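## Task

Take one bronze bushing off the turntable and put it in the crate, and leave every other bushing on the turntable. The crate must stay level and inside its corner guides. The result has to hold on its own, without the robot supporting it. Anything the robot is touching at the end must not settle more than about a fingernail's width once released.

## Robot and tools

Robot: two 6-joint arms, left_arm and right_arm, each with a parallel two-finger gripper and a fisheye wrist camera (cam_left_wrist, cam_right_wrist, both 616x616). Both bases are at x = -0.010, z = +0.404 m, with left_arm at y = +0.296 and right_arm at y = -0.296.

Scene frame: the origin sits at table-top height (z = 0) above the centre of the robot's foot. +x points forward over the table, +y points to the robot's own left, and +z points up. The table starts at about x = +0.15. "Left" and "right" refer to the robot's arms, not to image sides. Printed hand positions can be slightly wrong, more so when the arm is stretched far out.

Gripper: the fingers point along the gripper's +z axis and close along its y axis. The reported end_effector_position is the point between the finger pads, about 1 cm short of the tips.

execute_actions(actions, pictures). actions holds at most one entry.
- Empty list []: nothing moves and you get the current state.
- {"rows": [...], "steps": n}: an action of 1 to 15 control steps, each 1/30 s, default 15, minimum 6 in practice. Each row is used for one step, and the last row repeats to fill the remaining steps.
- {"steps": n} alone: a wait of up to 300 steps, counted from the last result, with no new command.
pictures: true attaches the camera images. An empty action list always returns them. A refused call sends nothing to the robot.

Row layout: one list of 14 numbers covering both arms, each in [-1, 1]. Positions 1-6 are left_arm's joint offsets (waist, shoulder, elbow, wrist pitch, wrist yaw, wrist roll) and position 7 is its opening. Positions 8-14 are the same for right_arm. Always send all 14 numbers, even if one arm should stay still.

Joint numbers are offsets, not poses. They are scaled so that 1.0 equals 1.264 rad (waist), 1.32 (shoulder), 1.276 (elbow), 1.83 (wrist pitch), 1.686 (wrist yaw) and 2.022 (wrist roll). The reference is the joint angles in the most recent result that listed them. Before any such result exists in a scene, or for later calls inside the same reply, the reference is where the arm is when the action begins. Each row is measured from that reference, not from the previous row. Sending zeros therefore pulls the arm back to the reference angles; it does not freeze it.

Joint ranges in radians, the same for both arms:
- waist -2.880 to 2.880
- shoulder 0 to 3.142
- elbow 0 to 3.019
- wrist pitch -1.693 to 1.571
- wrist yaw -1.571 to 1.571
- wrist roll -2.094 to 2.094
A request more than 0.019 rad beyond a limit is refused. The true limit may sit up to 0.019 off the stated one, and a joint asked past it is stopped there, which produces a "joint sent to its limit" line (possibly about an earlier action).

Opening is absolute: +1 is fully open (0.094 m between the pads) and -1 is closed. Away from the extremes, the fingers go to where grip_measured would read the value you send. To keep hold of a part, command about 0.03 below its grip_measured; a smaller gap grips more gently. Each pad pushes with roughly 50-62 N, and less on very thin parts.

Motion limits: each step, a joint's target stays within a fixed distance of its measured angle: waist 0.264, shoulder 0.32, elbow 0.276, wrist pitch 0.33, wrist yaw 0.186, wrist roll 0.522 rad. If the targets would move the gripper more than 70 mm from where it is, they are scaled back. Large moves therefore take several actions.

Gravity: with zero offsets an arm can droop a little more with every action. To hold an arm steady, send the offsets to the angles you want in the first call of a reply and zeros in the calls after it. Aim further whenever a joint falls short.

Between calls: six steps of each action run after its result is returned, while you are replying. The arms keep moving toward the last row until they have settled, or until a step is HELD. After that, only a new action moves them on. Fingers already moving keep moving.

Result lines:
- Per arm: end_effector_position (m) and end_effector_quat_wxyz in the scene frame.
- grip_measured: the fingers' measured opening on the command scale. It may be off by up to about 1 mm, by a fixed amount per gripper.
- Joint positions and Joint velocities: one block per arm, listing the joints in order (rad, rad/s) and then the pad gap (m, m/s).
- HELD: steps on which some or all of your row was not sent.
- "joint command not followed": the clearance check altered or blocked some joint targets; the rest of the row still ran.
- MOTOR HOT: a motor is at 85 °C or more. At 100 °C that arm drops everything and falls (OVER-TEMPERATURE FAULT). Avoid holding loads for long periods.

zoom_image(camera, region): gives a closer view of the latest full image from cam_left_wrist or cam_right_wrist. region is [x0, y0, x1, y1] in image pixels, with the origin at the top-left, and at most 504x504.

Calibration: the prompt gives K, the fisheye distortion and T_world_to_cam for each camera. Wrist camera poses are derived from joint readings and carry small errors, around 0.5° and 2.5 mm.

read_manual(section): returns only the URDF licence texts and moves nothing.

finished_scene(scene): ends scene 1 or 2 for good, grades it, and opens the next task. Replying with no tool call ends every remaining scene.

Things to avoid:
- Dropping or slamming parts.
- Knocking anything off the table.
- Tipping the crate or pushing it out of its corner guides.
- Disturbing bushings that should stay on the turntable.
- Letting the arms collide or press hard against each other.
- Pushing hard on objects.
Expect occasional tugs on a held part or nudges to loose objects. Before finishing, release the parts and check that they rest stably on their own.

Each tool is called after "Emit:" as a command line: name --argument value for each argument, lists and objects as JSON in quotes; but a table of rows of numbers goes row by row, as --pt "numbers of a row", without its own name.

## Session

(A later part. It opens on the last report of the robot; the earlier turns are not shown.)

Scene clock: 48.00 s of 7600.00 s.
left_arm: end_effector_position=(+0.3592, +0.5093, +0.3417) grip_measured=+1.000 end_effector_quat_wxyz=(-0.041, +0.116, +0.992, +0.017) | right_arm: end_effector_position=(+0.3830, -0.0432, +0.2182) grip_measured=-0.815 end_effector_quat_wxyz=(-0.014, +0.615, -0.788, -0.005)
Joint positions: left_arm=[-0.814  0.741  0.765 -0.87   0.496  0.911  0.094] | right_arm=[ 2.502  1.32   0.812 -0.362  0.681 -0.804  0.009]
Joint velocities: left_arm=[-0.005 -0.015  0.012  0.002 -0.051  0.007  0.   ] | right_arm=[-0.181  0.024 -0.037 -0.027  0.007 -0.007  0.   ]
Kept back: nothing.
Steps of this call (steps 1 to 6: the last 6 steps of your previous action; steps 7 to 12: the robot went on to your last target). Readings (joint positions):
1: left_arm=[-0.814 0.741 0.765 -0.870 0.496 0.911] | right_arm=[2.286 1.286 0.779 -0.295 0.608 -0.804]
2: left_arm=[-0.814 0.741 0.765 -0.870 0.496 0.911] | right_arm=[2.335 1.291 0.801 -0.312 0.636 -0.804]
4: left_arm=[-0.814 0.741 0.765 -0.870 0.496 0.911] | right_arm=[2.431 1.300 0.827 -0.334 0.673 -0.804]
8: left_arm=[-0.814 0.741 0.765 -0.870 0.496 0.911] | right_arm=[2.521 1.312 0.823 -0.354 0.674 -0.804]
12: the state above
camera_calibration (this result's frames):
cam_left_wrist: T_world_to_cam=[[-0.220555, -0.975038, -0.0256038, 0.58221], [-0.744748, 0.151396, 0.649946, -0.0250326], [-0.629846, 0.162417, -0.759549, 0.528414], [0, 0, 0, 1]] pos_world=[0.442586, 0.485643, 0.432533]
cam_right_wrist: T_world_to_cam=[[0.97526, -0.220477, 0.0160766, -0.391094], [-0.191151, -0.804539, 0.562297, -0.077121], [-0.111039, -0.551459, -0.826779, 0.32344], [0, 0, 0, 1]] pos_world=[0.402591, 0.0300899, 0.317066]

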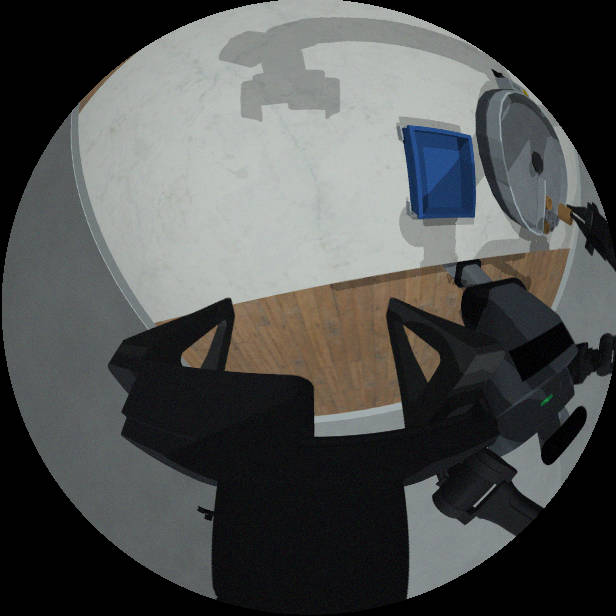

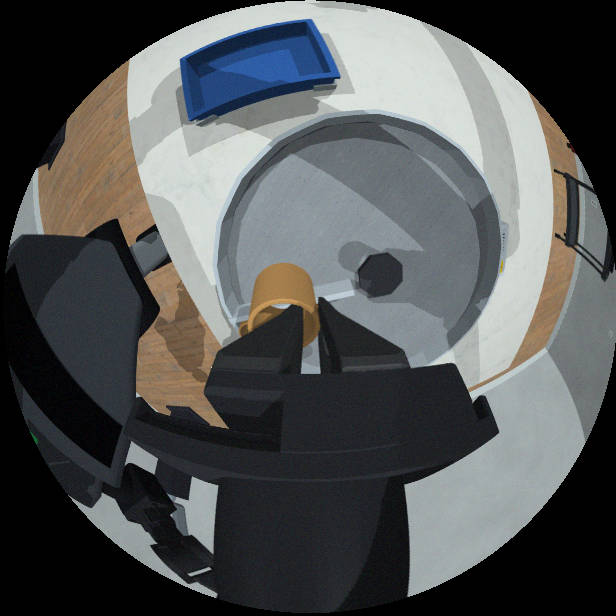

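Emit:
execute_actions --actions '[{"rows":[[0.005,0,0,0,0,0,1,0.008,0.025,0.035,-0.007,0.004,0,-0.85],[0.01,0,0,0,0,0,1,0.018,0.058,0.075,-0.017,0.009,0,-0.85],[0.015,0,0,0,0,0,1,0.030,0.097,0.12,-0.028,0.014,0,-0.85],[0.02,0,0,0,0,0,1,0.043,0.138,0.168,-0.039,0.02,0,-0.85],[0.025,0,0,0,0,0,1,0.056,0.18,0.216,-0.051,0.026,0,-0.85],[0.03,0,0,0,0,0,1,0.069,0.222,0.264,-0.062,0.032,0,-0.85],[0.035,0,0,0,0,0,1,0.082,0.264,0.312,-0.074,0.038,0,-0.85],[0.04,0,0,0,0,0,1,0.095,0.306,0.36,-0.085,0.044,0,-0.85],[0.045,0,0,0,0,0,1,0.108,0.348,0.408,-0.097,0.05,0,-0.85],[0.05,0,0,0,0,0,1,0.121,0.39,0.455,-0.109,0.056,0,-0.85],[0.055,0,0,0,0,0,1,0.134,0.432,0.50,-0.12,0.062,0,-0.85],[0.06,0,0,0,0,0,1,0.146,0.47,0.545,-0.131,0.068,0,-0.85],[0.065,0,0,0,0,0,1,0.157,0.505,0.585,-0.141,0.073,0,-0.85],[0.07,0,0,0,0,0,1,0.165,0.533,0.615,-0.149,0.077,0,-0.85],[0.075,0,0,0,0,0,1,0.171,0.553,0.636,-0.154,0.079,0,-0.85]],"steps":15}]'

Emit:
execute_actions --actions '[{"steps":20}]' --pictures true

Scene clock: 49.50 s of 7600.00 s.
left_arm: end_effector_position=(+0.3544, +0.5187, +0.3463) grip_measured=+1.000 end_effector_quat_wxyz=(-0.045, +0.105, +0.993, +0.030) | right_arm: end_effector_position=(+0.4401, +0.0597, +0.1874) grip_measured=-0.815 end_effector_quat_wxyz=(-0.010, +0.640, -0.768, +0.012)
Joint positions: left_arm=[-0.779  0.741  0.765 -0.87   0.496  0.911  0.094] | right_arm=[ 2.562  1.614  1.173 -0.475  0.751 -0.804  0.009]
Joint velocities: left_arm=[ 0.21  -0.005  0.007 -0.002 -0.081  0.051  0.   ] | right_arm=[ 0.386  1.49   1.805 -0.442  0.227 -0.051 -0.001]
Steps of this call (steps 1 to 30: the robot went on to your last target; steps 31 to 36: nothing new was sent; steps 37 to 45: the first 9 steps of this action). Readings (joint positions):
37: left_arm=[-0.814 0.741 0.765 -0.870 0.496 0.911] | right_arm=[2.492 1.322 0.813 -0.364 0.684 -0.804]
38: left_arm=[-0.814 0.741 0.765 -0.870 0.496 0.911] | right_arm=[2.493 1.329 0.822 -0.371 0.690 -0.804]
40: left_arm=[-0.811 0.741 0.765 -0.870 0.496 0.911] | right_arm=[2.504 1.377 0.883 -0.403 0.709 -0.804]
44: left_arm=[-0.787 0.741 0.765 -0.870 0.496 0.911] | right_arm=[2.549 1.564 1.111 -0.460 0.742 -0.804]
45: the state above

Scene clock: 50.17 s of 7600.00 s.
left_arm: end_effector_position=(+0.3467, +0.5326, +0.3538) grip_measured=+1.000 end_effector_quat_wxyz=(-0.050, +0.088, +0.994, +0.050) | right_arm: end_effector_position=(+0.3744, +0.2363, +0.1427) grip_measured=-0.815 end_effector_quat_wxyz=(+0.008, +0.725, -0.689, -0.002)
Joint positions: left_arm=[-0.726  0.741  0.765 -0.87   0.496  0.911  0.094] | right_arm=[ 2.725  2.072  1.604 -0.638  0.812 -0.804  0.009]
Joint velocities: left_arm=[-0.005 -0.005  0.017 -0.012  0.022  0.007  0.   ] | right_arm=[-0.005 -0.044 -0.002 -0.012 -0.007  0.022  0.   ]
Kept back: nothing.
Steps of this call (steps 1 to 6: the last 6 steps of your previous action; steps 7 to 20: the robot went on to your last target). Readings (joint positions):
1: left_arm=[-0.772 0.741 0.765 -0.870 0.496 0.911] | right_arm=[2.576 1.665 1.235 -0.490 0.760 -0.804]
2: left_arm=[-0.765 0.741 0.765 -0.870 0.496 0.911] | right_arm=[2.590 1.715 1.295 -0.506 0.769 -0.804]
4: left_arm=[-0.752 0.741 0.765 -0.870 0.496 0.911] | right_arm=[2.619 1.813 1.408 -0.540 0.787 -0.804]
8: left_arm=[-0.730 0.741 0.765 -0.870 0.496 0.911] | right_arm=[2.674 1.989 1.589 -0.601 0.809 -0.804]
20: the state above
camera_calibration (this result's frames):
cam_left_wrist: T_world_to_cam=[[-0.168991, -0.981338, -0.0917472, 0.61134], [-0.744119, 0.0659892, 0.66478, -0.00571293], [-0.646319, 0.180613, -0.741384, 0.515511], [0, 0, 0, 1]] pos_world=[0.432245, 0.5072, 0.442078]
cam_right_wrist: T_world_to_cam=[[0.997242, 0.0736083, -0.00953856, -0.393913], [0.064985, -0.803781, 0.591366, 0.0883395], [0.0358625, -0.590354, -0.806347, 0.365458], [0, 0, 0, 1]] pos_world=[0.373979, 0.31575, 0.238688]

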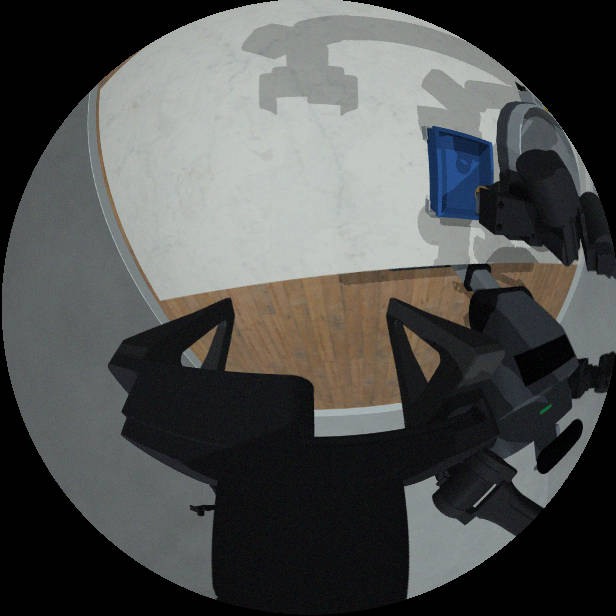

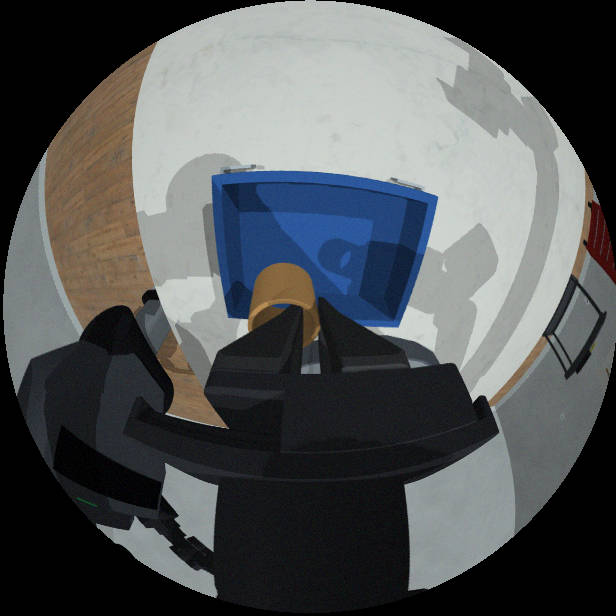

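Emit:
execute_actions --actions '[{"rows":[[0,0,0,0,0,0,1,-0.005,0.004,0.012,0.004,-0.002,0,-0.85],[0,0,0,0,0,0,1,-0.012,0.012,0.024,0.011,-0.004,0,-0.85],[0,0,0,0,0,0,1,-0.021,0.022,0.035,0.019,-0.007,0,-0.85],[0,0,0,0,0,0,1,-0.030,0.032,0.045,0.027,-0.010,0,-0.85],[0,0,0,0,0,0,1,-0.039,0.043,0.053,0.035,-0.013,0,-0.85],[0,0,0,0,0,0,1,-0.048,0.053,0.060,0.043,-0.016,0,-0.85],[0,0,0,0,0,0,1,-0.057,0.063,0.067,0.051,-0.019,0,-0.85],[0,0,0,0,0,0,1,-0.065,0.073,0.073,0.058,-0.022,0,-0.85],[0,0,0,0,0,0,1,-0.073,0.082,0.079,0.065,-0.025,0,-0.85],[0,0,0,0,0,0,1,-0.080,0.089,0.084,0.071,-0.027,0,-0.85],[0,0,0,0,0,0,1,-0.085,0.094,0.087,0.075,-0.029,0,-0.85],[0,0,0,0,0,0,1,-0.087,0.097,0.089,0.078,-0.030,0,-0.85]],"steps":15}]'

Emit:
execute_actions --actions '[{"steps":18}]' --pictures true

Scene clock: 51.50 s of 7600.00 s.
left_arm: end_effector_position=(+0.3467, +0.5326, +0.3538) grip_measured=+1.000 end_effector_quat_wxyz=(-0.050, +0.088, +0.994, +0.050) | right_arm: end_effector_position=(+0.3948, +0.2558, +0.1151) grip_measured=-0.815 end_effector_quat_wxyz=(-0.016, +0.692, -0.722, -0.012)
Joint positions: left_arm=[-0.726  0.741  0.765 -0.87   0.496  0.911  0.094] | right_arm=[ 2.69   2.127  1.675 -0.553  0.775 -0.804  0.009]
Joint velocities: left_arm=[ 0.005 -0.005  0.002  0.002 -0.007  0.081  0.   ] | right_arm=[-0.347  0.357  0.364  0.422 -0.125 -0.037  0.   ]
Steps of this call (steps 1 to 15: the robot went on to your last target; steps 16 to 31: nothing new was sent; steps 32 to 40: the first 9 steps of this action). Readings (joint positions):
32: left_arm=[-0.726 0.741 0.765 -0.870 0.496 0.911] | right_arm=[2.725 2.070 1.604 -0.638 0.812 -0.804]
33: left_arm=[-0.726 0.741 0.765 -0.870 0.496 0.911] | right_arm=[2.725 2.070 1.604 -0.637 0.810 -0.804]
35: left_arm=[-0.726 0.741 0.765 -0.870 0.496 0.911] | right_arm=[2.723 2.075 1.611 -0.624 0.801 -0.804]
39: left_arm=[-0.726 0.741 0.765 -0.870 0.496 0.911] | right_arm=[2.701 2.115 1.662 -0.569 0.780 -0.804]
40: the state above

Scene clock: 52.10 s of 7600.00 s.
left_arm: end_effector_position=(+0.3467, +0.5326, +0.3538) grip_measured=+1.000 end_effector_quat_wxyz=(-0.050, +0.088, +0.994, +0.050) | right_arm: end_effector_position=(+0.3979, +0.2283, +0.0497) grip_measured=-0.815 end_effector_quat_wxyz=(+0.009, +0.671, -0.741, +0.004)
Joint positions: left_arm=[-0.726  0.741  0.765 -0.87   0.496  0.911  0.094] | right_arm=[ 2.604  2.197  1.702 -0.505  0.763 -0.804  0.009]
Joint velocities: left_arm=[ 0.005 -0.005 -0.002  0.002 -0.022 -0.007  0.   ] | right_arm=[-0.015 -0.005  0.012  0.007 -0.022 -0.037 -0.   ]
Kept back: nothing.
Steps of this call (steps 1 to 6: the last 6 steps of your previous action; steps 7 to 18: the robot went on to your last target). Readings (joint positions):
1: left_arm=[-0.726 0.741 0.765 -0.870 0.496 0.911] | right_arm=[2.679 2.139 1.686 -0.539 0.771 -0.804]
2: left_arm=[-0.726 0.741 0.765 -0.870 0.496 0.911] | right_arm=[2.666 2.151 1.694 -0.527 0.767 -0.804]
4: left_arm=[-0.726 0.741 0.765 -0.870 0.496 0.911] | right_arm=[2.641 2.171 1.702 -0.511 0.764 -0.804]
8: left_arm=[-0.726 0.741 0.765 -0.870 0.496 0.911] | right_arm=[2.607 2.194 1.702 -0.508 0.764 -0.804]
18: the state above
camera_calibration (this result's frames):
cam_left_wrist: T_world_to_cam=[[-0.168991, -0.981338, -0.0917472, 0.61134], [-0.744119, 0.0659892, 0.66478, -0.00571293], [-0.646319, 0.180613, -0.741384, 0.515511], [0, 0, 0, 1]] pos_world=[0.432245, 0.5072, 0.442078]
cam_right_wrist: T_world_to_cam=[[0.997166, -0.0752389, 0.000216777, -0.384077], [-0.0603347, -0.797906, 0.599754, 0.183505], [-0.0449519, -0.598067, -0.800184, 0.318558], [0, 0, 0, 1]] pos_world=[0.408379, 0.308041, 0.14493]

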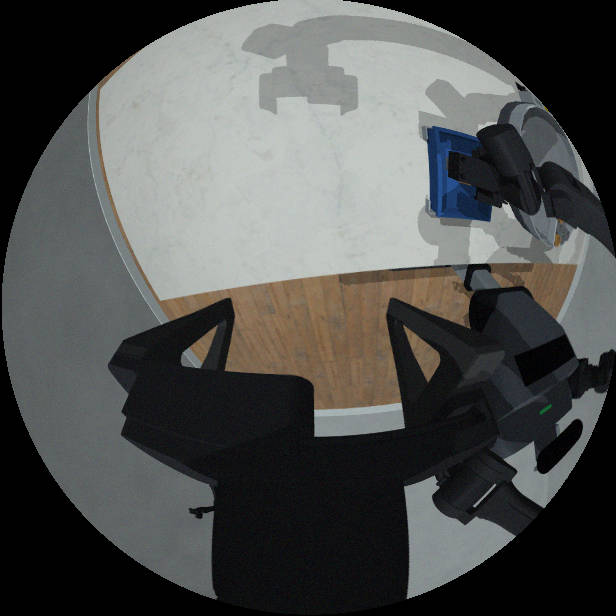

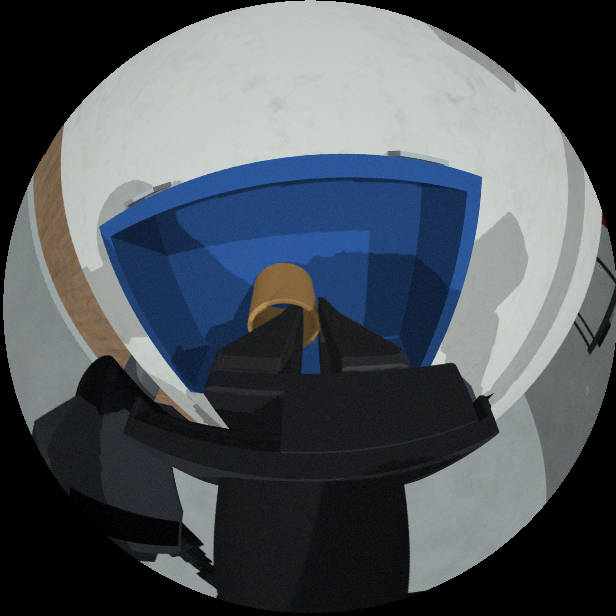

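On the floor. Release.

Emit:
execute_actions --actions '[{"rows":[[0,0,0,0,0,0,1,0,0,0.002,0,0,0,-0.80],[0,0,0,0,0,0,1,0,0,0.003,0,0,0,-0.75],[0,0,0,0,0,0,1,0,0,0.004,0,0,0,-0.70],[0,0,0,0,0,0,1,0,0,0.004,0,0,0,-0.64],[0,0,0,0,0,0,1,0,0,0.004,0,0,0,-0.58],[0,0,0,0,0,0,1,0,0,0.004,0,0,0,-0.52]],"steps":14}]'

Emit:
execute_actions --actions '[{"rows":[[0,0,0,0,0,0,1,0.004,-0.004,0.003,-0.004,0.002,0,-0.52],[0,0,0,0,0,0,1,0.011,-0.012,0.002,-0.011,0.004,0,-0.52],[0,0,0,0,0,0,1,0.020,-0.022,-0.001,-0.019,0.007,0,-0.52],[0,0,0,0,0,0,1,0.030,-0.033,-0.006,-0.027,0.010,0,-0.52],[0,0,0,0,0,0,1,0.040,-0.044,-0.012,-0.035,0.013,0,-0.52],[0,0,0,0,0,0,1,0.050,-0.055,-0.019,-0.043,0.016,0,-0.52],[0,0,0,0,0,0,1,0.060,-0.066,-0.027,-0.051,0.019,0,-0.52],[0,0,0,0,0,0,1,0.070,-0.077,-0.035,-0.059,0.022,0,-0.52],[0,0,0,0,0,0,1,0.080,-0.088,-0.044,-0.067,0.025,0,-0.52],[0,0,0,0,0,0,1,0.088,-0.098,-0.053,-0.074,0.028,0,-0.52],[0,0,0,0,0,0,1,0.094,-0.106,-0.060,-0.080,0.030,0,-0.52]],"steps":15}]'

Emit:
execute_actions --actions '[{"steps":15}]' --pictures true

Scene clock: 52.93 s of 7600.00 s.
left_arm: end_effector_position=(+0.3467, +0.5326, +0.3538) grip_measured=+1.000 end_effector_quat_wxyz=(-0.050, +0.088, +0.994, +0.050) | right_arm: end_effector_position=(+0.3979, +0.2283, +0.0497) grip_measured=-0.524 end_effector_quat_wxyz=(+0.009, +0.671, -0.741, +0.004)
Joint positions: left_arm=[-0.726  0.741  0.765 -0.87   0.496  0.911  0.094] | right_arm=[ 2.604  2.197  1.702 -0.505  0.763 -0.804  0.022]
Joint velocities: left_arm=[-0.005 -0.015 -0.022 -0.012 -0.037 -0.066  0.   ] | right_arm=[ 0.005 -0.015 -0.012  0.007 -0.037 -0.007  0.003]
Steps of this call (steps 1 to 15: the robot went on to your last target; steps 16 to 17: nothing new was sent; steps 18 to 25: the first 8 steps of this action). Readings (joint positions):
18: left_arm=[-0.726 0.741 0.765 -0.870 0.496 0.911] | right_arm=[2.604 2.197 1.702 -0.505 0.763 -0.804]
19: left_arm=[-0.726 0.741 0.765 -0.870 0.496 0.911] | right_arm=[2.604 2.197 1.702 -0.505 0.763 -0.804]
21: left_arm=[-0.726 0.741 0.765 -0.870 0.496 0.911] | right_arm=[2.604 2.197 1.702 -0.505 0.763 -0.804]
25: the state above

Scene clock: 53.43 s of 7600.00 s.
left_arm: end_effector_position=(+0.3467, +0.5326, +0.3538) grip_measured=+1.000 end_effector_quat_wxyz=(-0.050, +0.088, +0.994, +0.050) | right_arm: end_effector_position=(+0.3887, +0.2188, +0.0794) grip_measured=-0.523 end_effector_quat_wxyz=(+0.027, +0.698, -0.715, +0.013)
Joint positions: left_arm=[-0.726  0.741  0.765 -0.87   0.496  0.911  0.094] | right_arm=[ 2.636  2.148  1.661 -0.59   0.8   -0.804  0.022]
Joint velocities: left_arm=[-0.015 -0.015 -0.007 -0.002 -0.037 -0.022  0.   ] | right_arm=[ 0.327 -0.435 -0.349 -0.432  0.168 -0.066  0.001]
Steps of this call (steps 1 to 6: the last 6 steps of your previous action; steps 7 to 15: the first 9 steps of this action, its rows measured from where the robot was after step 6). Readings (joint positions):
6: left_arm=[-0.726 0.741 0.765 -0.870 0.496 0.911] | right_arm=[2.604 2.197 1.702 -0.505 0.763 -0.804]
7: left_arm=[-0.726 0.741 0.765 -0.870 0.496 0.911] | right_arm=[2.604 2.197 1.702 -0.505 0.764 -0.804]
8: left_arm=[-0.726 0.741 0.765 -0.870 0.496 0.911] | right_arm=[2.604 2.197 1.702 -0.507 0.766 -0.804]
10: left_arm=[-0.726 0.741 0.765 -0.870 0.496 0.911] | right_arm=[2.605 2.195 1.702 -0.522 0.774 -0.804]
14: left_arm=[-0.726 0.741 0.765 -0.870 0.496 0.911] | right_arm=[2.626 2.163 1.672 -0.576 0.795 -0.804]
15: the state above

Scene clock: 53.93 s of 7600.00 s.
left_arm: end_effector_position=(+0.3467, +0.5326, +0.3538) grip_measured=+1.000 end_effector_quat_wxyz=(-0.050, +0.088, +0.994, +0.050) | right_arm: end_effector_position=(+0.3909, +0.2456, +0.1598) grip_measured=-0.523 end_effector_quat_wxyz=(-0.009, +0.718, -0.696, -0.005)
Joint positions: left_arm=[-0.726  0.741  0.765 -0.87   0.496  0.911  0.094] | right_arm=[ 2.738  2.052  1.625 -0.642  0.811 -0.804  0.022]
Joint velocities: left_arm=[ 0.005 -0.015 -0.002  0.012 -0.066  0.022  0.   ] | right_arm=[-0.015 -0.015 -0.007 -0.012  0.051  0.022  0.   ]
Kept back: nothing.
Steps of this call (steps 1 to 6: the last 6 steps of your previous action; steps 7 to 15: the robot went on to your last target). Readings (joint positions):
1: left_arm=[-0.726 0.741 0.765 -0.870 0.496 0.911] | right_arm=[2.649 2.133 1.650 -0.605 0.804 -0.804]
2: left_arm=[-0.726 0.741 0.765 -0.870 0.496 0.911] | right_arm=[2.663 2.117 1.639 -0.618 0.809 -0.804]
4: left_arm=[-0.726 0.741 0.765 -0.870 0.496 0.911] | right_arm=[2.693 2.088 1.627 -0.636 0.811 -0.804]
8: left_arm=[-0.726 0.741 0.765 -0.870 0.496 0.911] | right_arm=[2.734 2.056 1.627 -0.639 0.811 -0.804]
15: the state above
camera_calibration (this result's frames):
cam_left_wrist: T_world_to_cam=[[-0.168991, -0.981338, -0.0917472, 0.61134], [-0.744119, 0.0659892, 0.66478, -0.00571293], [-0.646319, 0.180613, -0.741384, 0.515511], [0, 0, 0, 1]] pos_world=[0.432245, 0.5072, 0.442078]
cam_right_wrist: T_world_to_cam=[[0.998497, 0.0536417, 0.0112007, -0.409779], [0.0377531, -0.821536, 0.568906, 0.103193], [0.0397188, -0.567628, -0.822326, 0.379654], [0, 0, 0, 1]] pos_world=[0.390188, 0.32226, 0.258082]

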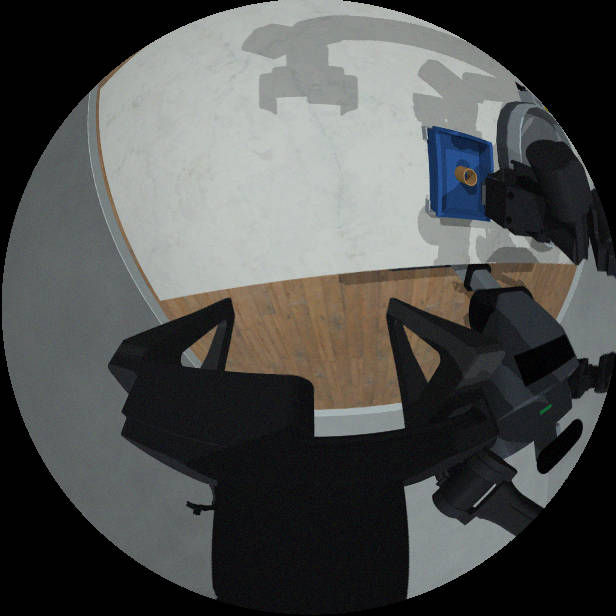

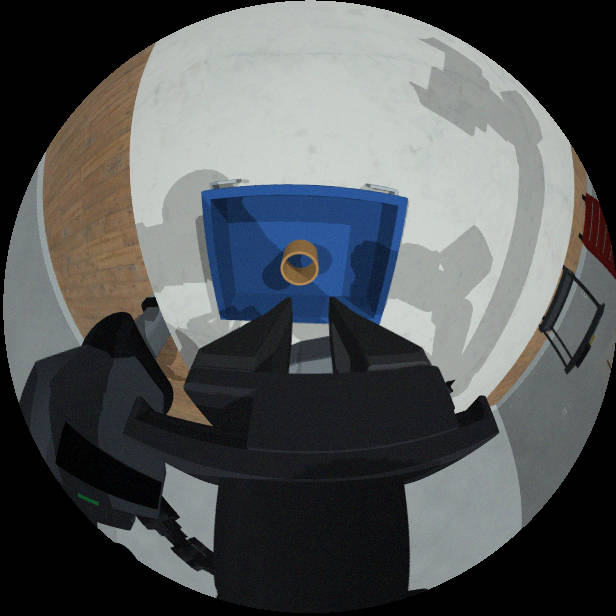

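Emit:
finished_scene --scene 2

The scene is finished: the task was done.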